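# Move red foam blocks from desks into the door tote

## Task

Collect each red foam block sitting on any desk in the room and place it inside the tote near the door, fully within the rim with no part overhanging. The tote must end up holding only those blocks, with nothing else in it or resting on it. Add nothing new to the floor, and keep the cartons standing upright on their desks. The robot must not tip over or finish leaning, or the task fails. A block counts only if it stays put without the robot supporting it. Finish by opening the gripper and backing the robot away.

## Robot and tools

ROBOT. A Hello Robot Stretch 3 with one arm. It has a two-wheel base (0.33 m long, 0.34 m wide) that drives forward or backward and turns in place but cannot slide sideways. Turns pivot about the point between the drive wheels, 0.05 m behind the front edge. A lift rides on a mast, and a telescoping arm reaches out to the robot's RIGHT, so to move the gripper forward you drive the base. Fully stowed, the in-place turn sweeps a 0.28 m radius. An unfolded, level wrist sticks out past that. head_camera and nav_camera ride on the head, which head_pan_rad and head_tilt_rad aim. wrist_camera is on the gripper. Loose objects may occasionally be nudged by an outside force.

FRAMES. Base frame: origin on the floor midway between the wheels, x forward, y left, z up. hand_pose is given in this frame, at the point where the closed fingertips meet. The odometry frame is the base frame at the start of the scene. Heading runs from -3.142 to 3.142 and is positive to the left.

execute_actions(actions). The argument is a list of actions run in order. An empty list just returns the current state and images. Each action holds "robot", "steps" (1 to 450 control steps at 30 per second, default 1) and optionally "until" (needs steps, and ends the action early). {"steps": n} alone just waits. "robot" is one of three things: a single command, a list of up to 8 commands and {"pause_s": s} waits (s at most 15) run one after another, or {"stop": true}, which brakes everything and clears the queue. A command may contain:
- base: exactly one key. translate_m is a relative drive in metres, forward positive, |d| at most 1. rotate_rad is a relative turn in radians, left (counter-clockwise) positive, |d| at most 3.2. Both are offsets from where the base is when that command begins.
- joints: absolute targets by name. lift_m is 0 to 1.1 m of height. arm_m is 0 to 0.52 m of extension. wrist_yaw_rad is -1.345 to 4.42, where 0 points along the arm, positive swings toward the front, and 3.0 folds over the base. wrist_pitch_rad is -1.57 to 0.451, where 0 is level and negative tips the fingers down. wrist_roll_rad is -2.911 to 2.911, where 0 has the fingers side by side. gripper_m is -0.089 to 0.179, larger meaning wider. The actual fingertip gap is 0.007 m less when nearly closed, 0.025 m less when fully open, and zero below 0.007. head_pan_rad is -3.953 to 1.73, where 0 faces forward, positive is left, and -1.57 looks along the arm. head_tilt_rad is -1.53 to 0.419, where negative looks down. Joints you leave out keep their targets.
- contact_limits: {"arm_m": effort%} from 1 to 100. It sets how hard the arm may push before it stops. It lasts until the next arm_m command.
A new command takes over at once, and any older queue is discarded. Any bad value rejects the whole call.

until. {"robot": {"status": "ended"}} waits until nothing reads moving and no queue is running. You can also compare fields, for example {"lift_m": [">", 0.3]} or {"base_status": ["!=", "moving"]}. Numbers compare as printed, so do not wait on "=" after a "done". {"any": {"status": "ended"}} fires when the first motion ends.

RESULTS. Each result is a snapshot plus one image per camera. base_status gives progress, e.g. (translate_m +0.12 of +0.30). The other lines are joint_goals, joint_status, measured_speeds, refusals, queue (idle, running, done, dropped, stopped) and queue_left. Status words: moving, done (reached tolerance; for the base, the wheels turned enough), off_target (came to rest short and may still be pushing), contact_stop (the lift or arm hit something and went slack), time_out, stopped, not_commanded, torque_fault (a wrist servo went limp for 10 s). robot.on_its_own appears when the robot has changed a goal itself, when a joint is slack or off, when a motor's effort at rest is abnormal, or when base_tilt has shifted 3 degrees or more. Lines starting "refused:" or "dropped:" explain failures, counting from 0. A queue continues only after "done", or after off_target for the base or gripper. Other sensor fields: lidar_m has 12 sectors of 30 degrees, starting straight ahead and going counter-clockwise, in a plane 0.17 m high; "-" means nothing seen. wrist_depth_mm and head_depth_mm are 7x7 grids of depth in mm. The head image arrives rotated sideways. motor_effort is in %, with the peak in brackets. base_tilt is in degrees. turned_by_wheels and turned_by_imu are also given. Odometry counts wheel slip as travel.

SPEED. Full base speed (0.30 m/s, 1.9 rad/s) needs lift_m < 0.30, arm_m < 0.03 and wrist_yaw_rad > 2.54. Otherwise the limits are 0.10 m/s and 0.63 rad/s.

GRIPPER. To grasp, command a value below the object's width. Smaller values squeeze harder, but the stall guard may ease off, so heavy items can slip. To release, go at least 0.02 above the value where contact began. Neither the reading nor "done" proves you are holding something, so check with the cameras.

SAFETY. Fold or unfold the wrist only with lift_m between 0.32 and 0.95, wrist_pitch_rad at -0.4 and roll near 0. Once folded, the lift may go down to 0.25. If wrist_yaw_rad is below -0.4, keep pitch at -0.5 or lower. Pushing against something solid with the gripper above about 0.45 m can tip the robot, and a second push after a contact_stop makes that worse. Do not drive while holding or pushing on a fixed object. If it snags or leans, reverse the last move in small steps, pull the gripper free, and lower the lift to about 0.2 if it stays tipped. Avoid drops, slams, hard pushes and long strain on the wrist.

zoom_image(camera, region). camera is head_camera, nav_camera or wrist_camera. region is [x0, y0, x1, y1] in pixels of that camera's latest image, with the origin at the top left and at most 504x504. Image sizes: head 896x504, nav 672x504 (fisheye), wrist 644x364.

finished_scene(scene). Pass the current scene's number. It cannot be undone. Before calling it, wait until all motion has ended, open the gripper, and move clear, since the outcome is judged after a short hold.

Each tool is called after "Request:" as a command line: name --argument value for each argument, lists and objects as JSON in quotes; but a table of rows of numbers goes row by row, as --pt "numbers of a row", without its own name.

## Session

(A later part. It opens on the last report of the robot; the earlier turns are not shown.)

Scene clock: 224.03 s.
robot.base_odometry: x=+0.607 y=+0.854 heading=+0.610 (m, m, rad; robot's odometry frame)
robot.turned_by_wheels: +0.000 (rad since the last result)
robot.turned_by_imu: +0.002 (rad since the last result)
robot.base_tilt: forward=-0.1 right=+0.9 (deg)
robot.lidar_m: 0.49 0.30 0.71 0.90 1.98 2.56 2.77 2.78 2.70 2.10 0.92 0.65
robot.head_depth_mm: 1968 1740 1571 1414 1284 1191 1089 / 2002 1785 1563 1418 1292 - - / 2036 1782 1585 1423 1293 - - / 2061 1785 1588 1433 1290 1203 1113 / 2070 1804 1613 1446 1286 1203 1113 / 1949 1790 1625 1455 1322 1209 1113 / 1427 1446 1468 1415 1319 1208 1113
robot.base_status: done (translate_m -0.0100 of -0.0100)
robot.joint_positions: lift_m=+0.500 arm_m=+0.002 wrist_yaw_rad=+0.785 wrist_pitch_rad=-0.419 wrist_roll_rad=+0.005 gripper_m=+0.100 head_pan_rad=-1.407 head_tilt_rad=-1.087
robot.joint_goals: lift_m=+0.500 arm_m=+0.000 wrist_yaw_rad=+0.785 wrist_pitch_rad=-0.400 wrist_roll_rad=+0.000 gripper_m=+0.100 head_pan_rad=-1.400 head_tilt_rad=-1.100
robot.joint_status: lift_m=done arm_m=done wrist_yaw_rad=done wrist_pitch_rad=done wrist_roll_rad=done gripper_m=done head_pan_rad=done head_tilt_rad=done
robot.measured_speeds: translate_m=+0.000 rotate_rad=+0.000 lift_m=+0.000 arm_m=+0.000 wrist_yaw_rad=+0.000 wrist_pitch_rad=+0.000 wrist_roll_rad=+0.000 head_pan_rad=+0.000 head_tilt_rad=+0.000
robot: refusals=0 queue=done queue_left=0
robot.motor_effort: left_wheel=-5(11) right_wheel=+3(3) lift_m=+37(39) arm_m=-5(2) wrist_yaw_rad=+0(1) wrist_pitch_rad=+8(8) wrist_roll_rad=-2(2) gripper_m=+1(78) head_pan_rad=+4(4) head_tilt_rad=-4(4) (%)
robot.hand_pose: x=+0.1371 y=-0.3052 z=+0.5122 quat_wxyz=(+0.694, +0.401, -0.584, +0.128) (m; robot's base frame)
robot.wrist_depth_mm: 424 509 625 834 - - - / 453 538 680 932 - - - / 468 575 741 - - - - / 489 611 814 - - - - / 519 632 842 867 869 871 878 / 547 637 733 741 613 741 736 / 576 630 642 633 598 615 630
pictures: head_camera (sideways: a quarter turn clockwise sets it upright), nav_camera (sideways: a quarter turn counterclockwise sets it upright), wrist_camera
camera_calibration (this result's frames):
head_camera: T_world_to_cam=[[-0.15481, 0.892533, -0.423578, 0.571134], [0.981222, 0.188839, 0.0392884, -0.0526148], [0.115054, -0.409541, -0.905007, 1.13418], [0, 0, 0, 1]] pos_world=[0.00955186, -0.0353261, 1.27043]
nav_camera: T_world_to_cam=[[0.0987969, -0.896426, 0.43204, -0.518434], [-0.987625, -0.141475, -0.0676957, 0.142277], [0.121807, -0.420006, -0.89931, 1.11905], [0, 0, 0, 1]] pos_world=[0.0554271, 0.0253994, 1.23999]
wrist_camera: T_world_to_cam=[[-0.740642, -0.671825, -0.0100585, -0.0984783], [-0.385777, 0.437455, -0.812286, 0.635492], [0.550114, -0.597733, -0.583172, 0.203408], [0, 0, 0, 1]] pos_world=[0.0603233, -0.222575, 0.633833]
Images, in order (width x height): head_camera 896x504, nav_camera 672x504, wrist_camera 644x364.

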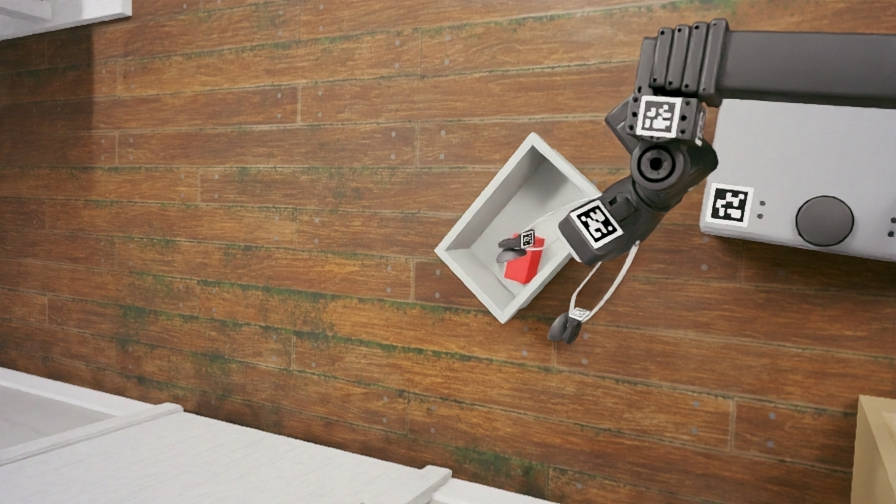

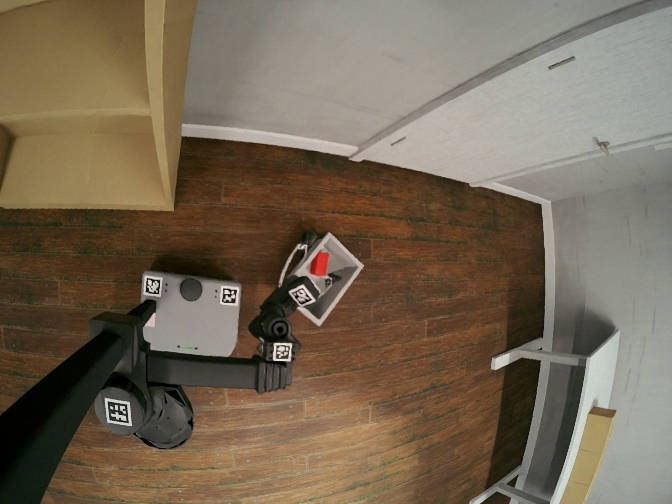

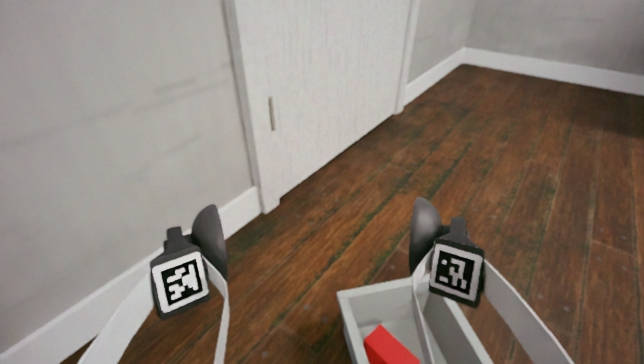

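Request:
execute_actions --actions '[{"robot":[{"joints":{"wrist_yaw_rad":3.0,"head_pan_rad":-2.1,"head_tilt_rad":-0.15}},{"joints":{"lift_m":0.28}}],"steps":450,"until":{"robot":{"status":"ended"}}}]'

Request:
execute_actions --actions '[{"robot":[{"base":{"translate_m":-0.6},"joints":{"head_pan_rad":-3.9,"head_tilt_rad":-0.15}}],"steps":450,"until":{"robot":{"status":"ended"}}}]'

Scene clock: 242.90 s.
robot.base_odometry: x=+0.607 y=+0.854 heading=+0.610 (m, m, rad; robot's odometry frame)
robot.turned_by_wheels: +0.000 (rad since the last result)
robot.turned_by_imu: +0.001 (rad since the last result)
robot.base_tilt: forward=-0.2 right=+1.0 (deg)
robot.lidar_m: 0.49 0.30 0.71 0.90 1.99 2.56 2.77 2.77 2.70 2.10 0.92 0.65
robot.head_depth_mm: 2767 3486 3647 3704 3705 2409 1790 / 2800 3245 3384 3483 3522 2422 1795 / 2726 3050 3168 3163 3208 2400 1783 / 2699 2862 2925 2835 3048 2410 1790 / 2555 2627 2725 2723 2867 2416 1806 / 2412 2482 2551 2583 2652 2399 1787 / 2305 2349 2408 2458 2041 2180 1784
robot.base_status: done (translate_m -0.0100 of -0.0100)
robot.joint_positions: lift_m=+0.280 arm_m=+0.002 wrist_yaw_rad=+2.999 wrist_pitch_rad=-0.418 wrist_roll_rad=+0.005 gripper_m=+0.100 head_pan_rad=-2.093 head_tilt_rad=-0.162
robot.joint_goals: lift_m=+0.280 arm_m=+0.000 wrist_yaw_rad=+3.000 wrist_pitch_rad=-0.400 wrist_roll_rad=+0.000 gripper_m=+0.100 head_pan_rad=-2.100 head_tilt_rad=-0.150
robot.joint_status: lift_m=done arm_m=done wrist_yaw_rad=done wrist_pitch_rad=done wrist_roll_rad=done gripper_m=done head_pan_rad=done head_tilt_rad=done
robot.measured_speeds: translate_m=+0.000 rotate_rad=+0.000 lift_m=+0.000 arm_m=+0.000 wrist_yaw_rad=+0.000 wrist_pitch_rad=+0.000 wrist_roll_rad=+0.000 head_pan_rad=+0.000 head_tilt_rad=+0.000
robot: refusals=0 queue=done queue_left=0
robot.motor_effort: left_wheel=-5(5) right_wheel=+3(3) lift_m=+25(37) arm_m=-5(6) wrist_yaw_rad=+1(2) wrist_pitch_rad=+7(8) wrist_roll_rad=-2(2) gripper_m=+0(0) head_pan_rad=-6(53) head_tilt_rad=+4(28) (%)
robot.hand_pose: x=+0.0107 y=+0.0756 z=+0.2930 quat_wxyz=(+0.196, +0.702, +0.097, +0.678) (m; robot's base frame)
robot.wrist_depth_mm: - - - - 904 657 499 / - - - - 877 683 514 / 884 845 892 892 699 639 517 / 686 691 678 689 608 515 495 / 561 570 559 566 567 440 304 / 474 494 - - 467 380 339 / - - - - 411 406 401
pictures: head_camera (sideways: a quarter turn clockwise sets it upright), nav_camera (sideways: a quarter turn counterclockwise sets it upright), wrist_camera
camera_calibration (this result's frames):
head_camera: T_world_to_cam=[[0.097317, 0.183116, -0.978263, 1.29264], [0.889288, -0.457339, 0.00285903, -0.00465423], [-0.446874, -0.870236, -0.20735, 0.230058], [0, 0, 0, 1]] pos_world=[-0.0188505, -0.0386278, 1.31226]
nav_camera: T_world_to_cam=[[-0.140805, -0.146615, 0.979121, -1.23013], [-0.885023, 0.461907, -0.0581066, 0.129248], [-0.443743, -0.874727, -0.194796, 0.206014], [0, 0, 0, 1]] pos_world=[0.0325974, -0.0598491, 1.25208]
wrist_camera: T_world_to_cam=[[0.981672, -0.190312, -0.0101022, 0.00671915], [-0.118917, -0.570253, -0.812816, 0.315524], [0.148928, 0.79912, -0.582433, 0.271176], [0, 0, 0, 1]] pos_world=[-0.00946052, -0.0354947, 0.414472]
Images, in order (width x height): head_camera 896x504, nav_camera 672x504, wrist_camera 644x364.

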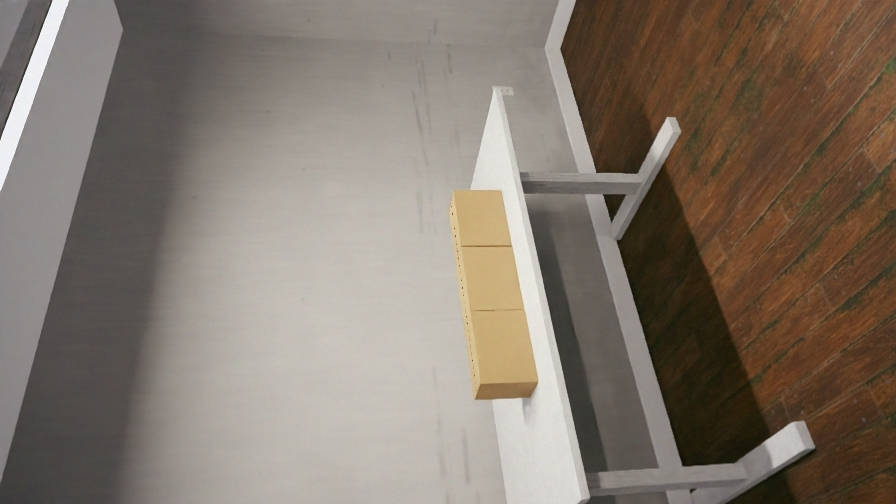

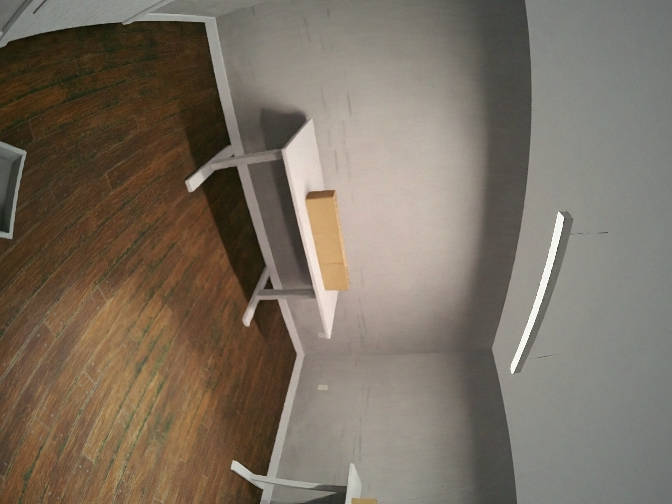

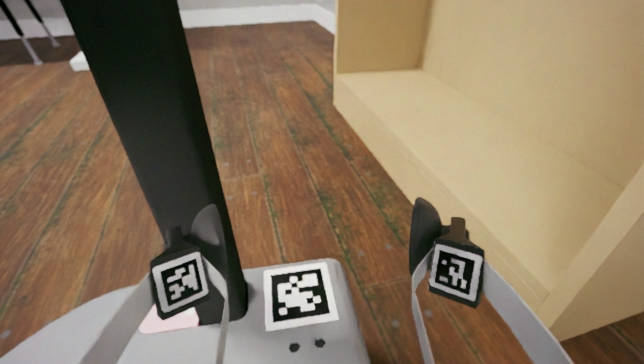

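Scene clock: 246.53 s.
robot.base_odometry: x=+0.116 y=+0.511 heading=+0.610 (m, m, rad; robot's odometry frame)
robot.turned_by_wheels: +0.000 (rad since the last result)
robot.turned_by_imu: -0.003 (rad since the last result)
robot.base_tilt: forward=-0.1 right=+0.8 (deg)
robot.lidar_m: 0.88 1.17 1.19 1.62 1.63 2.77 2.18 2.22 2.43 2.11 1.91 1.30
robot.head_depth_mm: - - - - - - - / 2302 2370 2435 2473 1785 2386 1781 / 2452 2541 2597 2674 2154 2277 1790 / 2611 2770 2860 2954 3019 2390 1780 / 2791 3014 3116 3297 3290 2412 1793 / 2728 2918 3032 3024 3121 2440 1784 / 2542 2687 2718 2816 2852 2422 1791
robot.base_status: done (translate_m -0.6000 of -0.6000)
robot.joint_positions: lift_m=+0.280 arm_m=+0.002 wrist_yaw_rad=+2.999 wrist_pitch_rad=-0.418 wrist_roll_rad=+0.005 gripper_m=+0.100 head_pan_rad=-3.893 head_tilt_rad=-0.161
robot.joint_goals: lift_m=+0.280 arm_m=+0.000 wrist_yaw_rad=+3.000 wrist_pitch_rad=-0.400 wrist_roll_rad=+0.000 gripper_m=+0.100 head_pan_rad=-3.900 head_tilt_rad=-0.150
robot.joint_status: lift_m=done arm_m=done wrist_yaw_rad=done wrist_pitch_rad=done wrist_roll_rad=done gripper_m=done head_pan_rad=done head_tilt_rad=done
robot.measured_speeds: translate_m=+0.000 rotate_rad=+0.000 lift_m=+0.000 arm_m=+0.000 wrist_yaw_rad=+0.000 wrist_pitch_rad=+0.000 wrist_roll_rad=+0.000 head_pan_rad=+0.000 head_tilt_rad=+0.000
robot: refusals=0 queue=done queue_left=0
robot.motor_effort: left_wheel=-4(17) right_wheel=+2(7) lift_m=+25(25) arm_m=-6(5) wrist_yaw_rad=+1(1) wrist_pitch_rad=+7(7) wrist_roll_rad=-2(2) gripper_m=+1(0) head_pan_rad=-4(57) head_tilt_rad=+4(5) (%)
robot.hand_pose: x=+0.0106 y=+0.0757 z=+0.2930 quat_wxyz=(+0.196, +0.702, +0.097, +0.678) (m; robot's base frame)
robot.wrist_depth_mm: - - - - - - 959 / - - - - - - 933 / 883 861 879 868 879 900 798 / 696 690 693 683 688 690 689 / 570 565 567 561 562 564 559 / 482 498 - - 466 477 470 / - - - - 413 414 416
pictures: head_camera (sideways: a quarter turn clockwise sets it upright), nav_camera (sideways: a quarter turn counterclockwise sets it upright), wrist_camera
camera_calibration (this result's frames):
head_camera: T_world_to_cam=[[0.155656, -0.135871, -0.978422, 1.2925], [-0.647473, -0.762083, 0.00282272, 0.00476732], [-0.746023, 0.633063, -0.206595, 0.230901], [0, 0, 0, 1]] pos_world=[-0.0258408, 0.0330709, 1.3123]
nav_camera: T_world_to_cam=[[-0.110226, 0.169925, 0.979273, -1.23051], [0.650921, 0.756921, -0.0580749, 0.119838], [-0.7511, 0.631028, -0.19404, 0.206905], [0, 0, 0, 1]] pos_world=[-0.058233, -0.0121762, 1.25211]
wrist_camera: T_world_to_cam=[[0.981798, -0.189657, -0.0101156, 0.00682326], [-0.118506, -0.570108, -0.812978, 0.315607], [0.14842, 0.799379, -0.582207, 0.271097], [0, 0, 0, 1]] pos_world=[-0.00953411, -0.0354856, 0.414485]
Images, in order (width x height): head_camera 896x504, nav_camera 672x504, wrist_camera 644x364.

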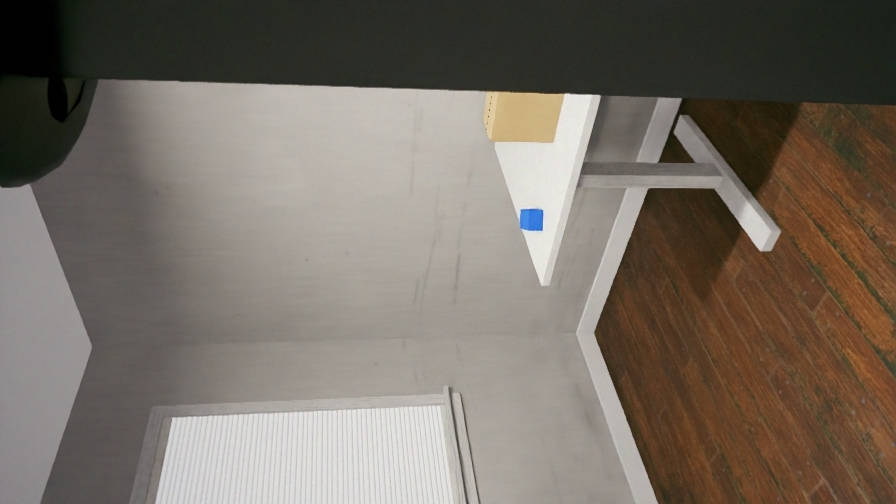

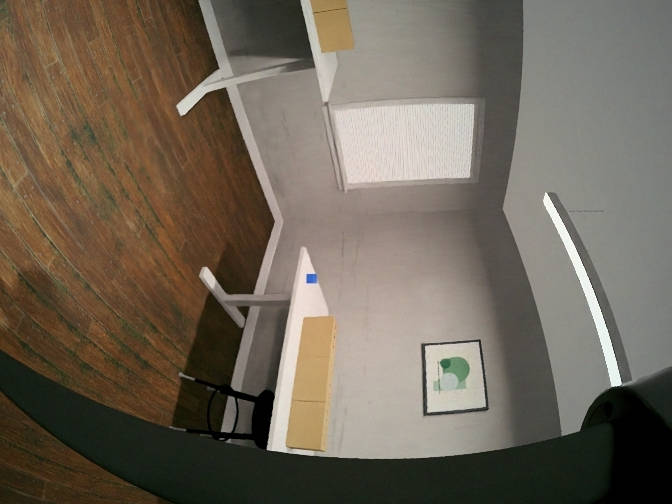

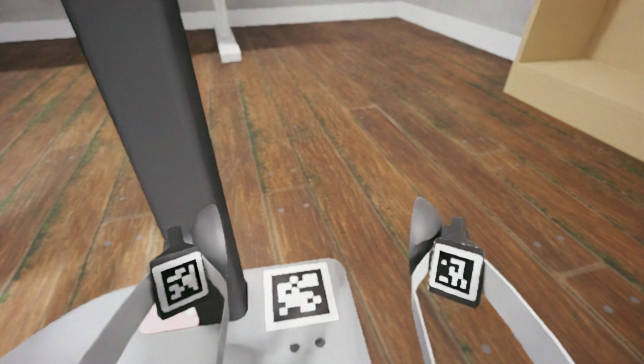

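Request:
execute_actions --actions '[{"robot":[{"base":{"rotate_rad":-2.21}},{"base":{"translate_m":0.95}},{"base":{"translate_m":0.86}},{"base":{"rotate_rad":2.21}},{"joints":{"lift_m":0.9,"head_pan_rad":-1.3,"head_tilt_rad":-0.4}},{"joints":{"wrist_yaw_rad":1.57}},{"joints":{"lift_m":1.09,"wrist_pitch_rad":-0.25}}],"steps":450,"until":{"robot":{"status":"ended"}}},{"steps":450,"until":{"robot":{"status":"ended"}}}]'

Scene clock: 298.87 s.
robot.base_odometry: x=+0.063 y=-1.298 heading=+0.610 (m, m, rad; robot's odometry frame)
robot.turned_by_wheels: +0.000 (rad since the last result)
robot.turned_by_imu: +0.015 (rad since the last result)
robot.base_tilt: forward=+0.0 right=+0.8 (deg)
robot.lidar_m: 2.38 2.42 2.99 2.99 2.18 1.05 1.38 1.40 1.31 0.78 1.24 1.46
robot.head_depth_mm: 983 1062 1133 1213 1284 - - / 1008 1077 1157 1244 1034 - - / 1016 1095 1173 1258 1031 - - / 1047 1110 1205 1276 - - - / 1060 1140 1220 - - - - / 1074 1168 1246 - - - - / 1108 1187 1275 1344 - - -
robot.base_status: done (rotate_rad +2.2099 of +2.2100)
robot.joint_positions: lift_m=+1.090 arm_m=+0.002 wrist_yaw_rad=+1.572 wrist_pitch_rad=-0.269 wrist_roll_rad=+0.005 gripper_m=+0.100 head_pan_rad=-1.307 head_tilt_rad=-0.395
robot.joint_goals: lift_m=+1.090 arm_m=+0.000 wrist_yaw_rad=+1.570 wrist_pitch_rad=-0.250 wrist_roll_rad=+0.000 gripper_m=+0.100 head_pan_rad=-1.300 head_tilt_rad=-0.400
robot.joint_status: lift_m=done arm_m=done wrist_yaw_rad=done wrist_pitch_rad=done wrist_roll_rad=done gripper_m=done head_pan_rad=done head_tilt_rad=done
robot.measured_speeds: translate_m=+0.000 rotate_rad=+0.000 lift_m=+0.000 arm_m=+0.000 wrist_yaw_rad=+0.000 wrist_pitch_rad=+0.000 wrist_roll_rad=+0.000 head_pan_rad=+0.000 head_tilt_rad=+0.000
robot: refusals=0 queue=done queue_left=0
robot.motor_effort: left_wheel=-4(16) right_wheel=+3(13) lift_m=+38(39) arm_m=-6(6) wrist_yaw_rad=-2(3) wrist_pitch_rad=+7(8) wrist_roll_rad=-2(2) gripper_m=+1(0) head_pan_rad=+4(57) head_tilt_rad=-2(13) (%)
robot.hand_pose: x=+0.2192 y=-0.1464 z=+1.1371 quat_wxyz=(+0.562, +0.564, -0.429, +0.427) (m; robot's base frame)
robot.wrist_depth_mm: - - - - - - - / - - - - - - - / - - - - - - - / - - - - - 748 - / - - - - - 636 529 / - - - - - 574 467 / - - - - - 565 459
pictures: head_camera (sideways: a quarter turn clockwise sets it upright), nav_camera (sideways: a quarter turn counterclockwise sets it upright), wrist_camera
camera_calibration (this result's frames):
head_camera: T_world_to_cam=[[-0.11818, 0.411055, -0.903918, 1.19688], [0.952606, 0.3039, 0.0136521, -0.0190894], [0.280313, -0.859464, -0.427488, 0.512121], [0, 0, 0, 1]] pos_world=[0.0160785, -0.0460331, 1.30107]
nav_camera: T_world_to_cam=[[0.0617429, -0.416466, 0.907052, -1.13725], [-0.956106, -0.285491, -0.065999, 0.139938], [0.286442, -0.863163, -0.415813, 0.489206], [0, 0, 0, 1]] pos_world=[0.0638837, -0.0114093, 1.2442]
wrist_camera: T_world_to_cam=[[-0.0456085, -0.998814, -0.0170658, -0.116969], [-0.454549, 0.0359624, -0.889996, 1.1499], [0.889554, -0.0328342, -0.45565, 0.480842], [0, 0, 0, 1]] pos_world=[0.0896137, -0.142396, 1.2405]
Images, in order (width x height): head_camera 896x504, nav_camera 672x504, wrist_camera 644x364.

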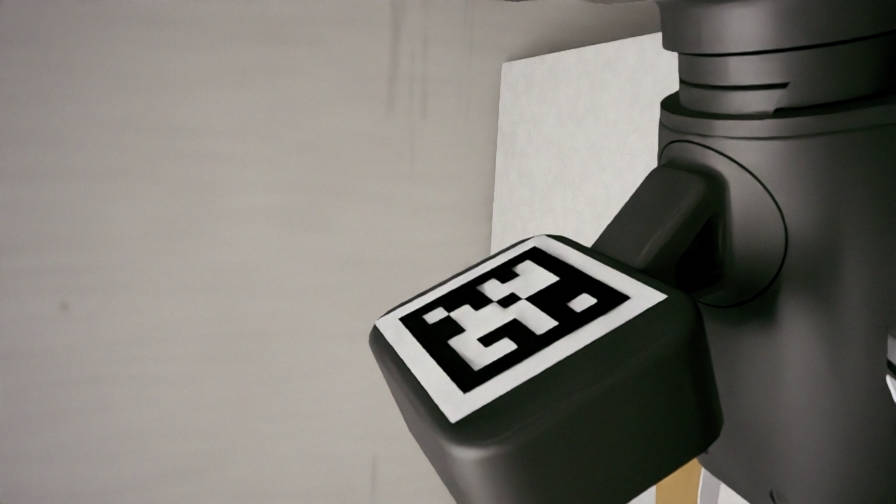

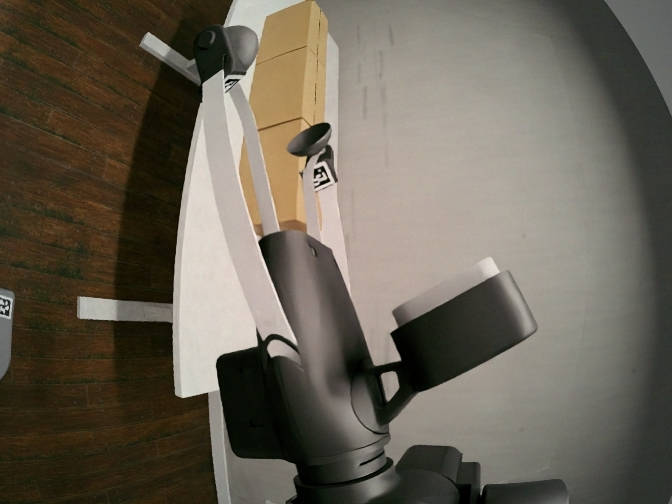

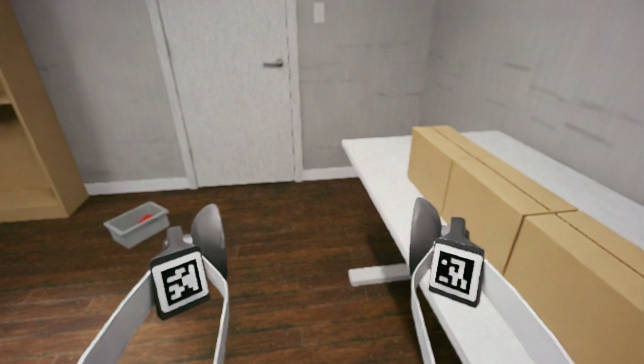

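Request:
execute_actions --actions '[{"robot":[{"base":{"translate_m":-0.08},"joints":{"lift_m":1.1,"wrist_pitch_rad":-0.1}},{"joints":{"arm_m":0.42,"head_pan_rad":-1.0}}],"steps":450,"until":{"robot":{"status":"ended"}}}]'

Scene clock: 312.70 s.
robot.base_odometry: x=-0.003 y=-1.344 heading=+0.610 (m, m, rad; robot's odometry frame)
robot.turned_by_wheels: +0.000 (rad since the last result)
robot.turned_by_imu: +0.001 (rad since the last result)
robot.base_tilt: forward=-0.1 right=+0.9 (deg)
robot.lidar_m: 2.46 2.50 3.06 3.08 2.07 0.98 1.30 1.32 1.33 0.79 1.25 1.52
robot.head_depth_mm: 1017 1083 1144 1236 1018 780 630 / 1061 1135 1198 1286 1024 784 632 / 1115 1187 1274 1345 1029 780 668 / 1161 1259 1348 1407 783 786 692 / 1236 1331 1428 1478 797 786 1349 / 1309 1405 1526 1500 847 791 1433 / 1374 1493 1624 1504 911 851 1426
robot.base_status: done (translate_m -0.0800 of -0.0800)
robot.joint_positions: lift_m=+1.100 arm_m=+0.420 wrist_yaw_rad=+1.570 wrist_pitch_rad=-0.121 wrist_roll_rad=+0.005 gripper_m=+0.100 head_pan_rad=-1.007 head_tilt_rad=-0.395
robot.joint_goals: lift_m=+1.100 arm_m=+0.420 wrist_yaw_rad=+1.570 wrist_pitch_rad=-0.100 wrist_roll_rad=+0.000 gripper_m=+0.100 head_pan_rad=-1.000 head_tilt_rad=-0.400
robot.joint_status: lift_m=done arm_m=done wrist_yaw_rad=done wrist_pitch_rad=done wrist_roll_rad=done gripper_m=done head_pan_rad=done head_tilt_rad=done
robot.measured_speeds: translate_m=+0.000 rotate_rad=+0.000 lift_m=+0.000 arm_m=+0.000 wrist_yaw_rad=+0.000 wrist_pitch_rad=+0.000 wrist_roll_rad=+0.000 head_pan_rad=+0.000 head_tilt_rad=+0.000
robot: refusals=0 queue=done queue_left=0
robot.motor_effort: left_wheel=-4(11) right_wheel=+2(5) lift_m=+38(40) arm_m=+4(5) wrist_yaw_rad=+0(2) wrist_pitch_rad=+8(9) wrist_roll_rad=-2(2) gripper_m=+0(0) head_pan_rad=+4(36) head_tilt_rad=-2(1) (%)
robot.hand_pose: x=+0.2301 y=-0.5649 z=+1.1835 quat_wxyz=(+0.529, +0.530, -0.470, +0.467) (m; robot's base frame)
robot.wrist_depth_mm: - - - - - 932 655 / - - - - - 940 665 / - - - - - 961 676 / - - - - - 970 668 / - - - 792 - 961 690 / - - 906 587 822 833 688 / - - - 487 635 668 649
pictures: head_camera (sideways: a quarter turn clockwise sets it upright), nav_camera (sideways: a quarter turn counterclockwise sets it upright), wrist_camera
camera_calibration (this result's frames):
head_camera: T_world_to_cam=[[-0.234517, 0.357923, -0.903822, 1.19747], [0.820203, 0.57191, 0.0136623, -0.018295], [0.521795, -0.738113, -0.427692, 0.510913], [0, 0, 0, 1]] pos_world=[0.02924, -0.0410261, 1.30106]
nav_camera: T_world_to_cam=[[0.182202, -0.379776, 0.906958, -1.13786], [-0.828994, -0.555348, -0.066005, 0.139171], [0.528745, -0.739837, -0.416017, 0.487994], [0, 0, 0, 1]] pos_world=[0.0646671, 0.0061926, 1.24419]
wrist_camera: T_world_to_cam=[[-0.044326, -0.998736, -0.0237087, -0.526051], [-0.318328, 0.0366151, -0.947273, 1.24805], [0.946944, -0.0344417, -0.319548, 0.303438], [0, 0, 0, 1]] pos_world=[0.0866327, -0.560633, 1.26674]
Images, in order (width x height): head_camera 896x504, nav_camera 672x504, wrist_camera 644x364.

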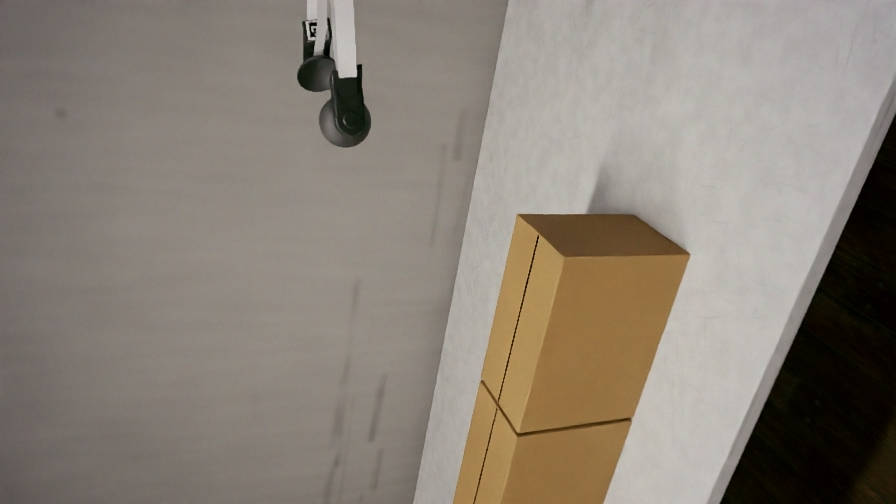

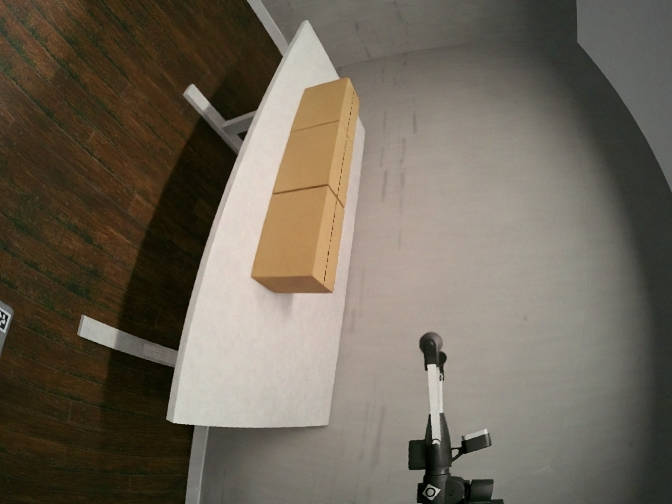

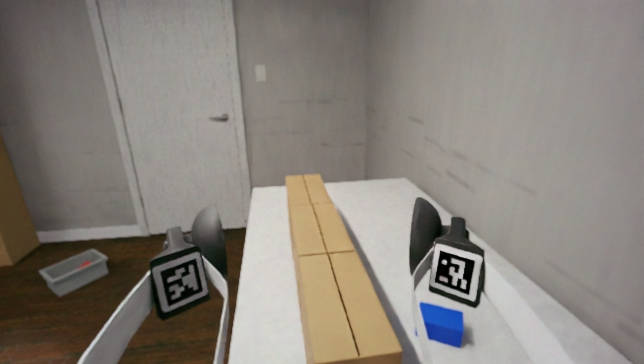

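Request:
execute_actions --actions '[{"robot":{"joints":{"wrist_yaw_rad":1.25,"gripper_m":0.17}},"steps":450,"until":{"robot":{"status":"ended"}}}]'

Scene clock: 319.97 s.
robot.base_odometry: x=-0.003 y=-1.344 heading=+0.610 (m, m, rad; robot's odometry frame)
robot.turned_by_wheels: +0.000 (rad since the last result)
robot.turned_by_imu: +0.001 (rad since the last result)
robot.base_tilt: forward=-0.1 right=+0.8 (deg)
robot.lidar_m: 2.46 2.51 3.06 3.08 2.06 0.98 1.30 1.32 1.33 0.79 1.25 1.52
robot.head_depth_mm: 1014 1079 1151 1235 1029 779 631 / 1064 1129 1217 1278 1019 783 632 / 1106 1186 1272 1358 1027 782 669 / 1173 1251 1353 1415 787 787 694 / 1225 1315 1438 1482 797 788 1349 / 1305 1401 1524 1503 847 790 1416 / 1371 1491 1630 1532 913 850 1429
robot.base_status: done (translate_m -0.0800 of -0.0800)
robot.joint_positions: lift_m=+1.100 arm_m=+0.420 wrist_yaw_rad=+1.252 wrist_pitch_rad=-0.121 wrist_roll_rad=+0.005 gripper_m=+0.170 head_pan_rad=-1.007 head_tilt_rad=-0.395
robot.joint_goals: lift_m=+1.100 arm_m=+0.420 wrist_yaw_rad=+1.250 wrist_pitch_rad=-0.100 wrist_roll_rad=+0.000 gripper_m=+0.170 head_pan_rad=-1.000 head_tilt_rad=-0.400
robot.joint_status: lift_m=done arm_m=done wrist_yaw_rad=done wrist_pitch_rad=done wrist_roll_rad=done gripper_m=done head_pan_rad=done head_tilt_rad=done
robot.measured_speeds: translate_m=+0.000 rotate_rad=+0.000 lift_m=+0.000 arm_m=+0.000 wrist_yaw_rad=+0.000 wrist_pitch_rad=+0.000 wrist_roll_rad=+0.000 head_pan_rad=+0.000 head_tilt_rad=+0.000
robot: refusals=0 queue=done queue_left=0
robot.motor_effort: left_wheel=-5(4) right_wheel=+4(3) lift_m=+38(38) arm_m=+3(4) wrist_yaw_rad=-2(3) wrist_pitch_rad=+8(8) wrist_roll_rad=-2(2) gripper_m=+0(84) head_pan_rad=+5(4) head_tilt_rad=-1(1) (%)
robot.hand_pose: x=+0.2174 y=-0.6435 z=+1.1835 quat_wxyz=(+0.596, +0.449, -0.548, +0.378) (m; robot's base frame)
robot.wrist_depth_mm: - - - - 853 628 500 / - - - - 889 648 517 / - - - - 924 679 526 / - - - - 973 691 535 / - - 796 - 956 778 544 / - 850 563 847 829 799 528 / - 710 453 682 680 666 600
pictures: head_camera (sideways: a quarter turn clockwise sets it upright), nav_camera (sideways: a quarter turn counterclockwise sets it upright), wrist_camera
camera_calibration (this result's frames):
head_camera: T_world_to_cam=[[-0.234517, 0.357923, -0.903821, 1.19747], [0.820203, 0.57191, 0.0136623, -0.018295], [0.521795, -0.738113, -0.427692, 0.510913], [0, 0, 0, 1]] pos_world=[0.02924, -0.0410261, 1.30106]
nav_camera: T_world_to_cam=[[0.182202, -0.379776, 0.906958, -1.13786], [-0.828994, -0.555348, -0.066005, 0.139171], [0.528745, -0.739837, -0.416017, 0.487994], [0, 0, 0, 1]] pos_world=[0.0646671, 0.0061926, 1.24419]
wrist_camera: T_world_to_cam=[[-0.35448, -0.934763, -0.0237087, -0.496574], [-0.290904, 0.134342, -0.947273, 1.30381], [0.888661, -0.328893, -0.319548, 0.135956], [0, 0, 0, 1]] pos_world=[0.0824397, -0.594621, 1.26674]
Images, in order (width x height): head_camera 896x504, nav_camera 672x504, wrist_camera 644x364.

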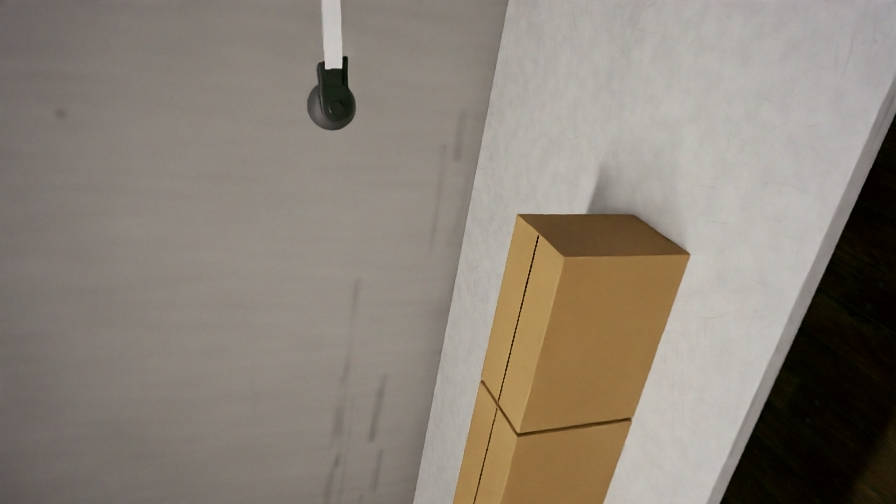

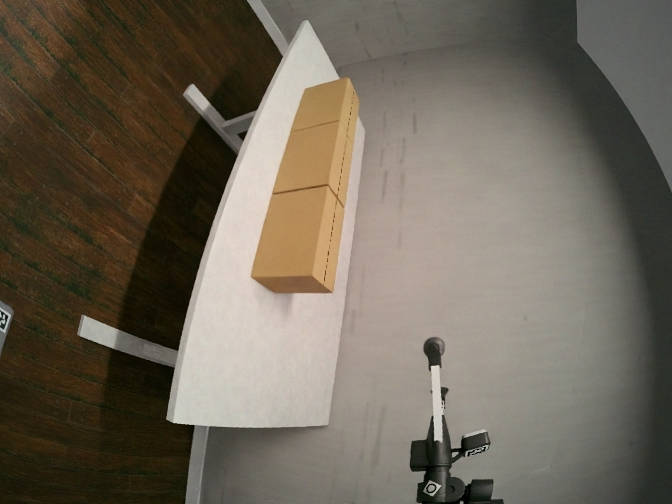

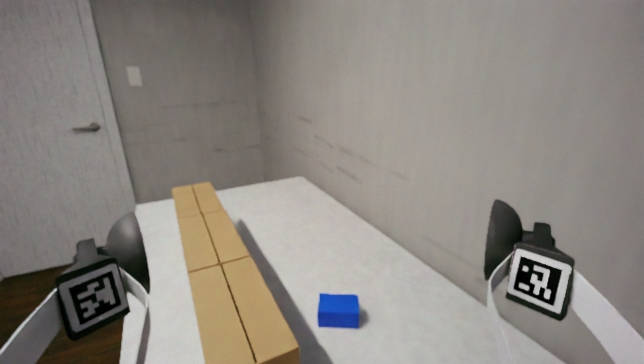

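Request:
execute_actions --actions '[{"robot":[{"joints":{"arm_m":0,"wrist_yaw_rad":1.57}},{"joints":{"lift_m":0.9,"wrist_pitch_rad":-0.4}},{"joints":{"wrist_yaw_rad":3.0}},{"joints":{"lift_m":0.28}},{"base":{"rotate_rad":-1.457}},{"base":{"translate_m":-1.0}},{"base":{"translate_m":-1.0}},{"base":{"rotate_rad":-0.113}}],"steps":450,"until":{"robot":{"status":"ended"}}},{"steps":450,"until":{"robot":{"status":"ended"}}},{"robot":[{"joints":{"lift_m":0.9,"head_pan_rad":-1.0}},{"joints":{"wrist_yaw_rad":1.4}},{"joints":{"lift_m":1.1,"wrist_pitch_rad":-0.1}},{"joints":{"arm_m":0.4}}],"steps":450,"until":{"robot":{"status":"ended"}}},{"steps":300,"until":{"robot":{"status":"ended"}}}]'

Scene clock: 375.80 s.
robot.base_odometry: x=-1.327 y=+0.154 heading=-0.960 (m, m, rad; robot's odometry frame)
robot.turned_by_wheels: -1.570 (rad since the last result)
robot.turned_by_imu: -1.575 (rad since the last result)
robot.base_tilt: forward=+0.0 right=+0.8 (deg)
robot.lidar_m: 2.79 3.09 2.70 2.21 2.46 1.20 1.07 1.57 1.35 1.26 0.81 1.59
robot.head_depth_mm: 1038 1098 1173 891 618 525 1386 / 1095 1159 1211 900 621 984 1141 / 1140 1223 1278 736 621 1632 1409 / 1195 1292 1323 663 625 1689 1425 / 1268 1365 1406 705 658 1747 1417 / 1334 1458 832 751 725 1755 1420 / 1420 1530 836 799 2037 1780 1420
robot.base_status: done (rotate_rad -0.1129 of -0.1130)
robot.joint_positions: lift_m=+1.100 arm_m=+0.400 wrist_yaw_rad=+1.400 wrist_pitch_rad=-0.120 wrist_roll_rad=+0.005 gripper_m=+0.170 head_pan_rad=-1.007 head_tilt_rad=-0.396
robot.joint_goals: lift_m=+1.100 arm_m=+0.400 wrist_yaw_rad=+1.400 wrist_pitch_rad=-0.100 wrist_roll_rad=+0.000 gripper_m=+0.170 head_pan_rad=-1.000 head_tilt_rad=-0.400
robot.joint_status: lift_m=done arm_m=done wrist_yaw_rad=done wrist_pitch_rad=done wrist_roll_rad=done gripper_m=done head_pan_rad=done head_tilt_rad=done
robot.measured_speeds: translate_m=+0.000 rotate_rad=+0.000 lift_m=+0.000 arm_m=+0.000 wrist_yaw_rad=+0.000 wrist_pitch_rad=+0.000 wrist_roll_rad=+0.000 head_pan_rad=+0.000 head_tilt_rad=+0.000
robot: refusals=0 queue=done queue_left=0
robot.motor_effort: left_wheel=+3(15) right_wheel=-3(10) lift_m=+38(40) arm_m=+3(7) wrist_yaw_rad=+0(3) wrist_pitch_rad=+8(8) wrist_roll_rad=-2(2) gripper_m=+0(1) head_pan_rad=+4(5) head_tilt_rad=-1(2) (%)
robot.hand_pose: x=+0.2265 y=-0.5875 z=+1.1839 quat_wxyz=(+0.566, +0.488, -0.514, +0.421) (m; robot's base frame)
robot.wrist_depth_mm: - - - - - 785 607 / - - - - - 819 613 / - - - - - 843 622 / - - 782 380 912 819 641 / - - 593 301 617 660 601 / - - 455 317 475 467 491 / - - 389 340 383 381 379
pictures: head_camera (sideways: a quarter turn clockwise sets it upright), nav_camera (sideways: a quarter turn counterclockwise sets it upright), wrist_camera
camera_calibration (this result's frames):
head_camera: T_world_to_cam=[[-0.234794, 0.358099, -0.90368, 1.19728], [0.820018, 0.572174, 0.0136773, -0.0183133], [0.52196, -0.737822, -0.427991, 0.511301], [0, 0, 0, 1]] pos_world=[0.0292533, -0.0410183, 1.30104]
nav_camera: T_world_to_cam=[[0.182486, -0.37997, 0.906819, -1.13768], [-0.828824, -0.555601, -0.0660137, 0.139181], [0.528913, -0.739547, -0.416318, 0.488385], [0, 0, 0, 1]] pos_world=[0.0646549, 0.00622791, 1.24418]
wrist_camera: T_world_to_cam=[[-0.212706, -0.976829, -0.023706, -0.497747], [-0.306267, 0.0896896, -0.947711, 1.27702], [0.927877, -0.194324, -0.318248, 0.215046], [0, 0, 0, 1]] pos_world=[0.0857001, -0.558961, 1.26689]
Images, in order (width x height): head_camera 896x504, nav_camera 672x504, wrist_camera 644x364.

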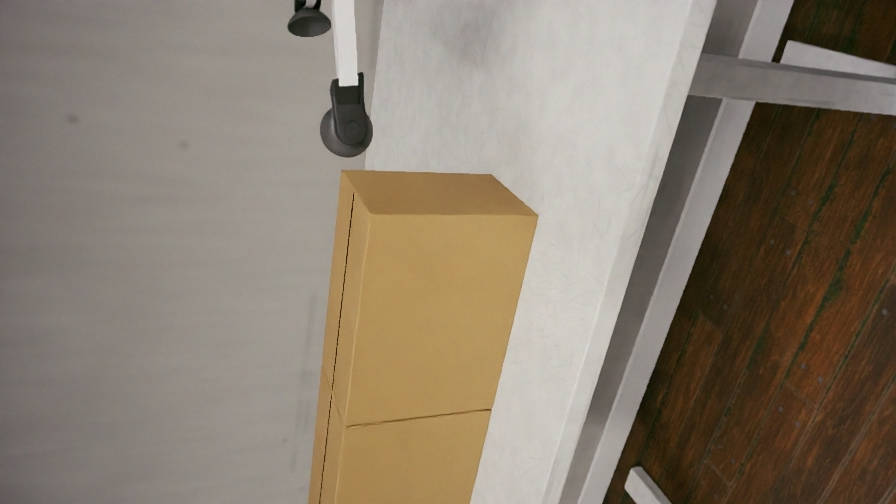

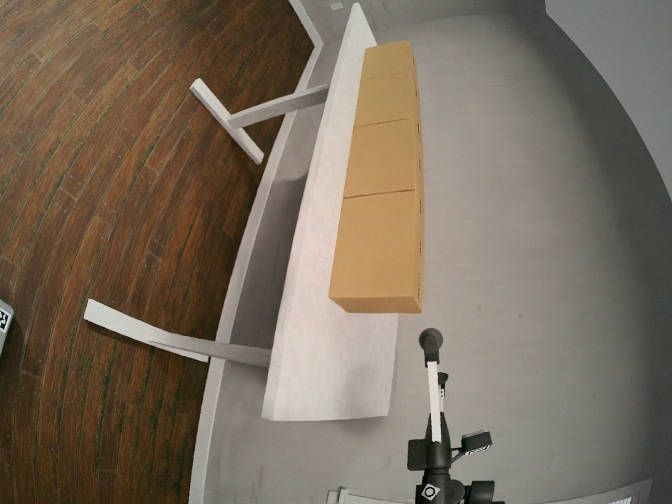

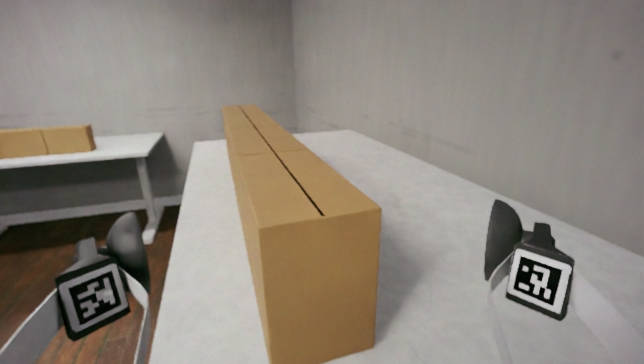

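Request:
execute_actions --actions '[{"robot":[{"base":{"translate_m":-0.08}},{"joints":{"arm_m":0.52,"wrist_yaw_rad":1.5}}],"steps":450,"until":{"robot":{"status":"ended"}}}]'

Scene clock: 385.03 s.
robot.base_odometry: x=-1.373 y=+0.220 heading=-0.960 (m, m, rad; robot's odometry frame)
robot.turned_by_wheels: +0.000 (rad since the last result)
robot.turned_by_imu: +0.001 (rad since the last result)
robot.base_tilt: forward=-0.1 right=+0.9 (deg)
robot.lidar_m: 2.88 3.16 2.68 2.19 1.38 1.13 0.98 1.50 1.36 1.27 0.84 1.65
robot.head_depth_mm: 1048 1117 1184 892 713 1468 1406 / 1090 1160 1237 898 620 1023 1294 / 1150 1227 1300 905 622 1638 1373 / 1211 1294 1349 754 653 1704 1409 / 1282 1367 1417 715 685 1754 1416 / 1336 1446 829 768 727 1745 1416 / 1427 1524 835 811 2009 1759 1420
robot.base_status: done (translate_m -0.0800 of -0.0800)
robot.joint_positions: lift_m=+1.100 arm_m=+0.520 wrist_yaw_rad=+1.499 wrist_pitch_rad=-0.120 wrist_roll_rad=+0.005 gripper_m=+0.170 head_pan_rad=-1.007 head_tilt_rad=-0.396
robot.joint_goals: lift_m=+1.100 arm_m=+0.520 wrist_yaw_rad=+1.500 wrist_pitch_rad=-0.100 wrist_roll_rad=+0.000 gripper_m=+0.170 head_pan_rad=-1.000 head_tilt_rad=-0.400
robot.joint_status: lift_m=done arm_m=done wrist_yaw_rad=done wrist_pitch_rad=done wrist_roll_rad=done gripper_m=done head_pan_rad=done head_tilt_rad=done
robot.measured_speeds: translate_m=+0.000 rotate_rad=+0.000 lift_m=+0.000 arm_m=+0.000 wrist_yaw_rad=+0.000 wrist_pitch_rad=+0.000 wrist_roll_rad=+0.000 head_pan_rad=+0.000 head_tilt_rad=+0.000
robot: refusals=0 queue=done queue_left=0
robot.motor_effort: left_wheel=+3(5) right_wheel=-3(9) lift_m=+37(38) arm_m=+4(7) wrist_yaw_rad=+0(2) wrist_pitch_rad=+7(7) wrist_roll_rad=-2(2) gripper_m=+1(0) head_pan_rad=+4(4) head_tilt_rad=-1(2) (%)
robot.hand_pose: x=+0.2295 y=-0.6826 z=+1.1839 quat_wxyz=(+0.545, +0.513, -0.489, +0.449) (m; robot's base frame)
robot.wrist_depth_mm: - - - - - 757 559 / - - - - - 771 564 / - - - - - 771 574 / - - 384 907 911 765 580 / - - 371 598 624 659 569 / - 487 396 457 472 462 496 / - 393 388 384 386 383 381
pictures: head_camera (sideways: a quarter turn clockwise sets it upright), nav_camera (sideways: a quarter turn counterclockwise sets it upright), wrist_camera
camera_calibration (this result's frames):
head_camera: T_world_to_cam=[[-0.234794, 0.358099, -0.90368, 1.19728], [0.820018, 0.572175, 0.0136773, -0.0183133], [0.52196, -0.737822, -0.427991, 0.511301], [0, 0, 0, 1]] pos_world=[0.0292533, -0.0410183, 1.30104]
nav_camera: T_world_to_cam=[[0.182486, -0.37997, 0.906819, -1.13768], [-0.828824, -0.555601, -0.0660137, 0.139181], [0.528913, -0.739547, -0.416318, 0.488385], [0, 0, 0, 1]] pos_world=[0.0646549, 0.00622792, 1.24418]
wrist_camera: T_world_to_cam=[[-0.114539, -0.993136, -0.023706, -0.623705], [-0.313666, 0.0587971, -0.947711, 1.2671], [0.9426, -0.101114, -0.318248, 0.253984], [0, 0, 0, 1]] pos_world=[0.0866021, -0.668244, 1.26689]
Images, in order (width x height): head_camera 896x504, nav_camera 672x504, wrist_camera 644x364.

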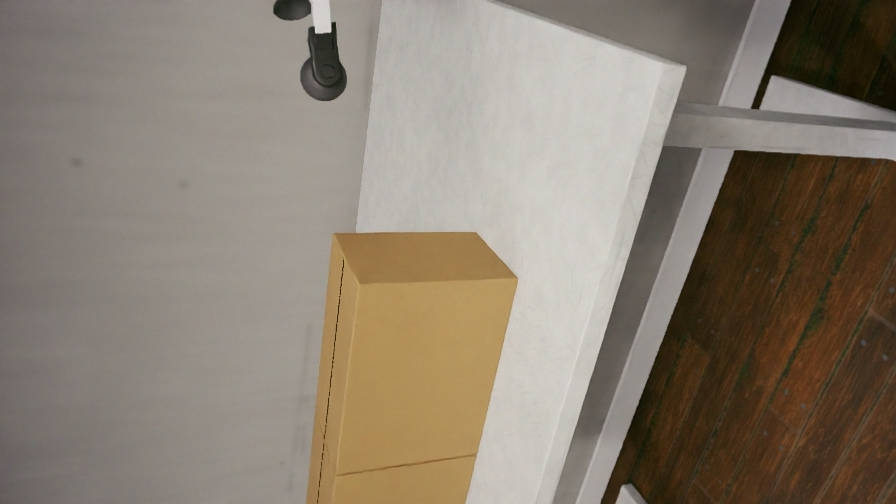

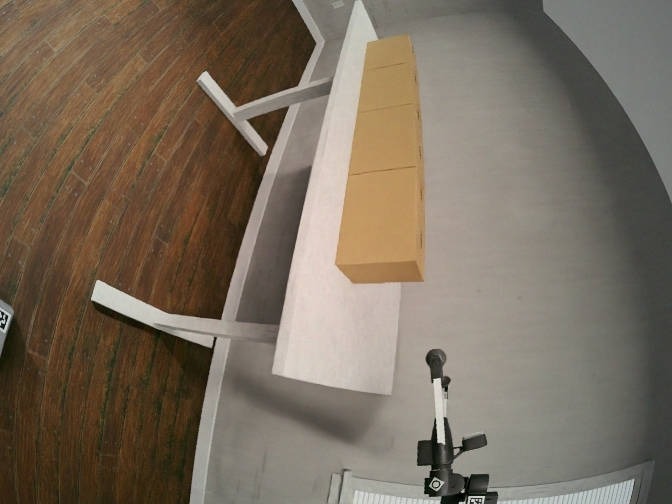

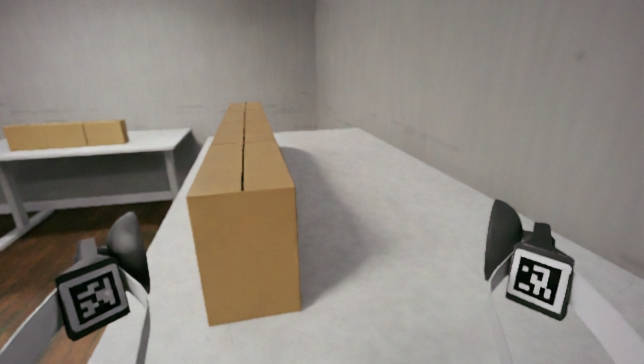

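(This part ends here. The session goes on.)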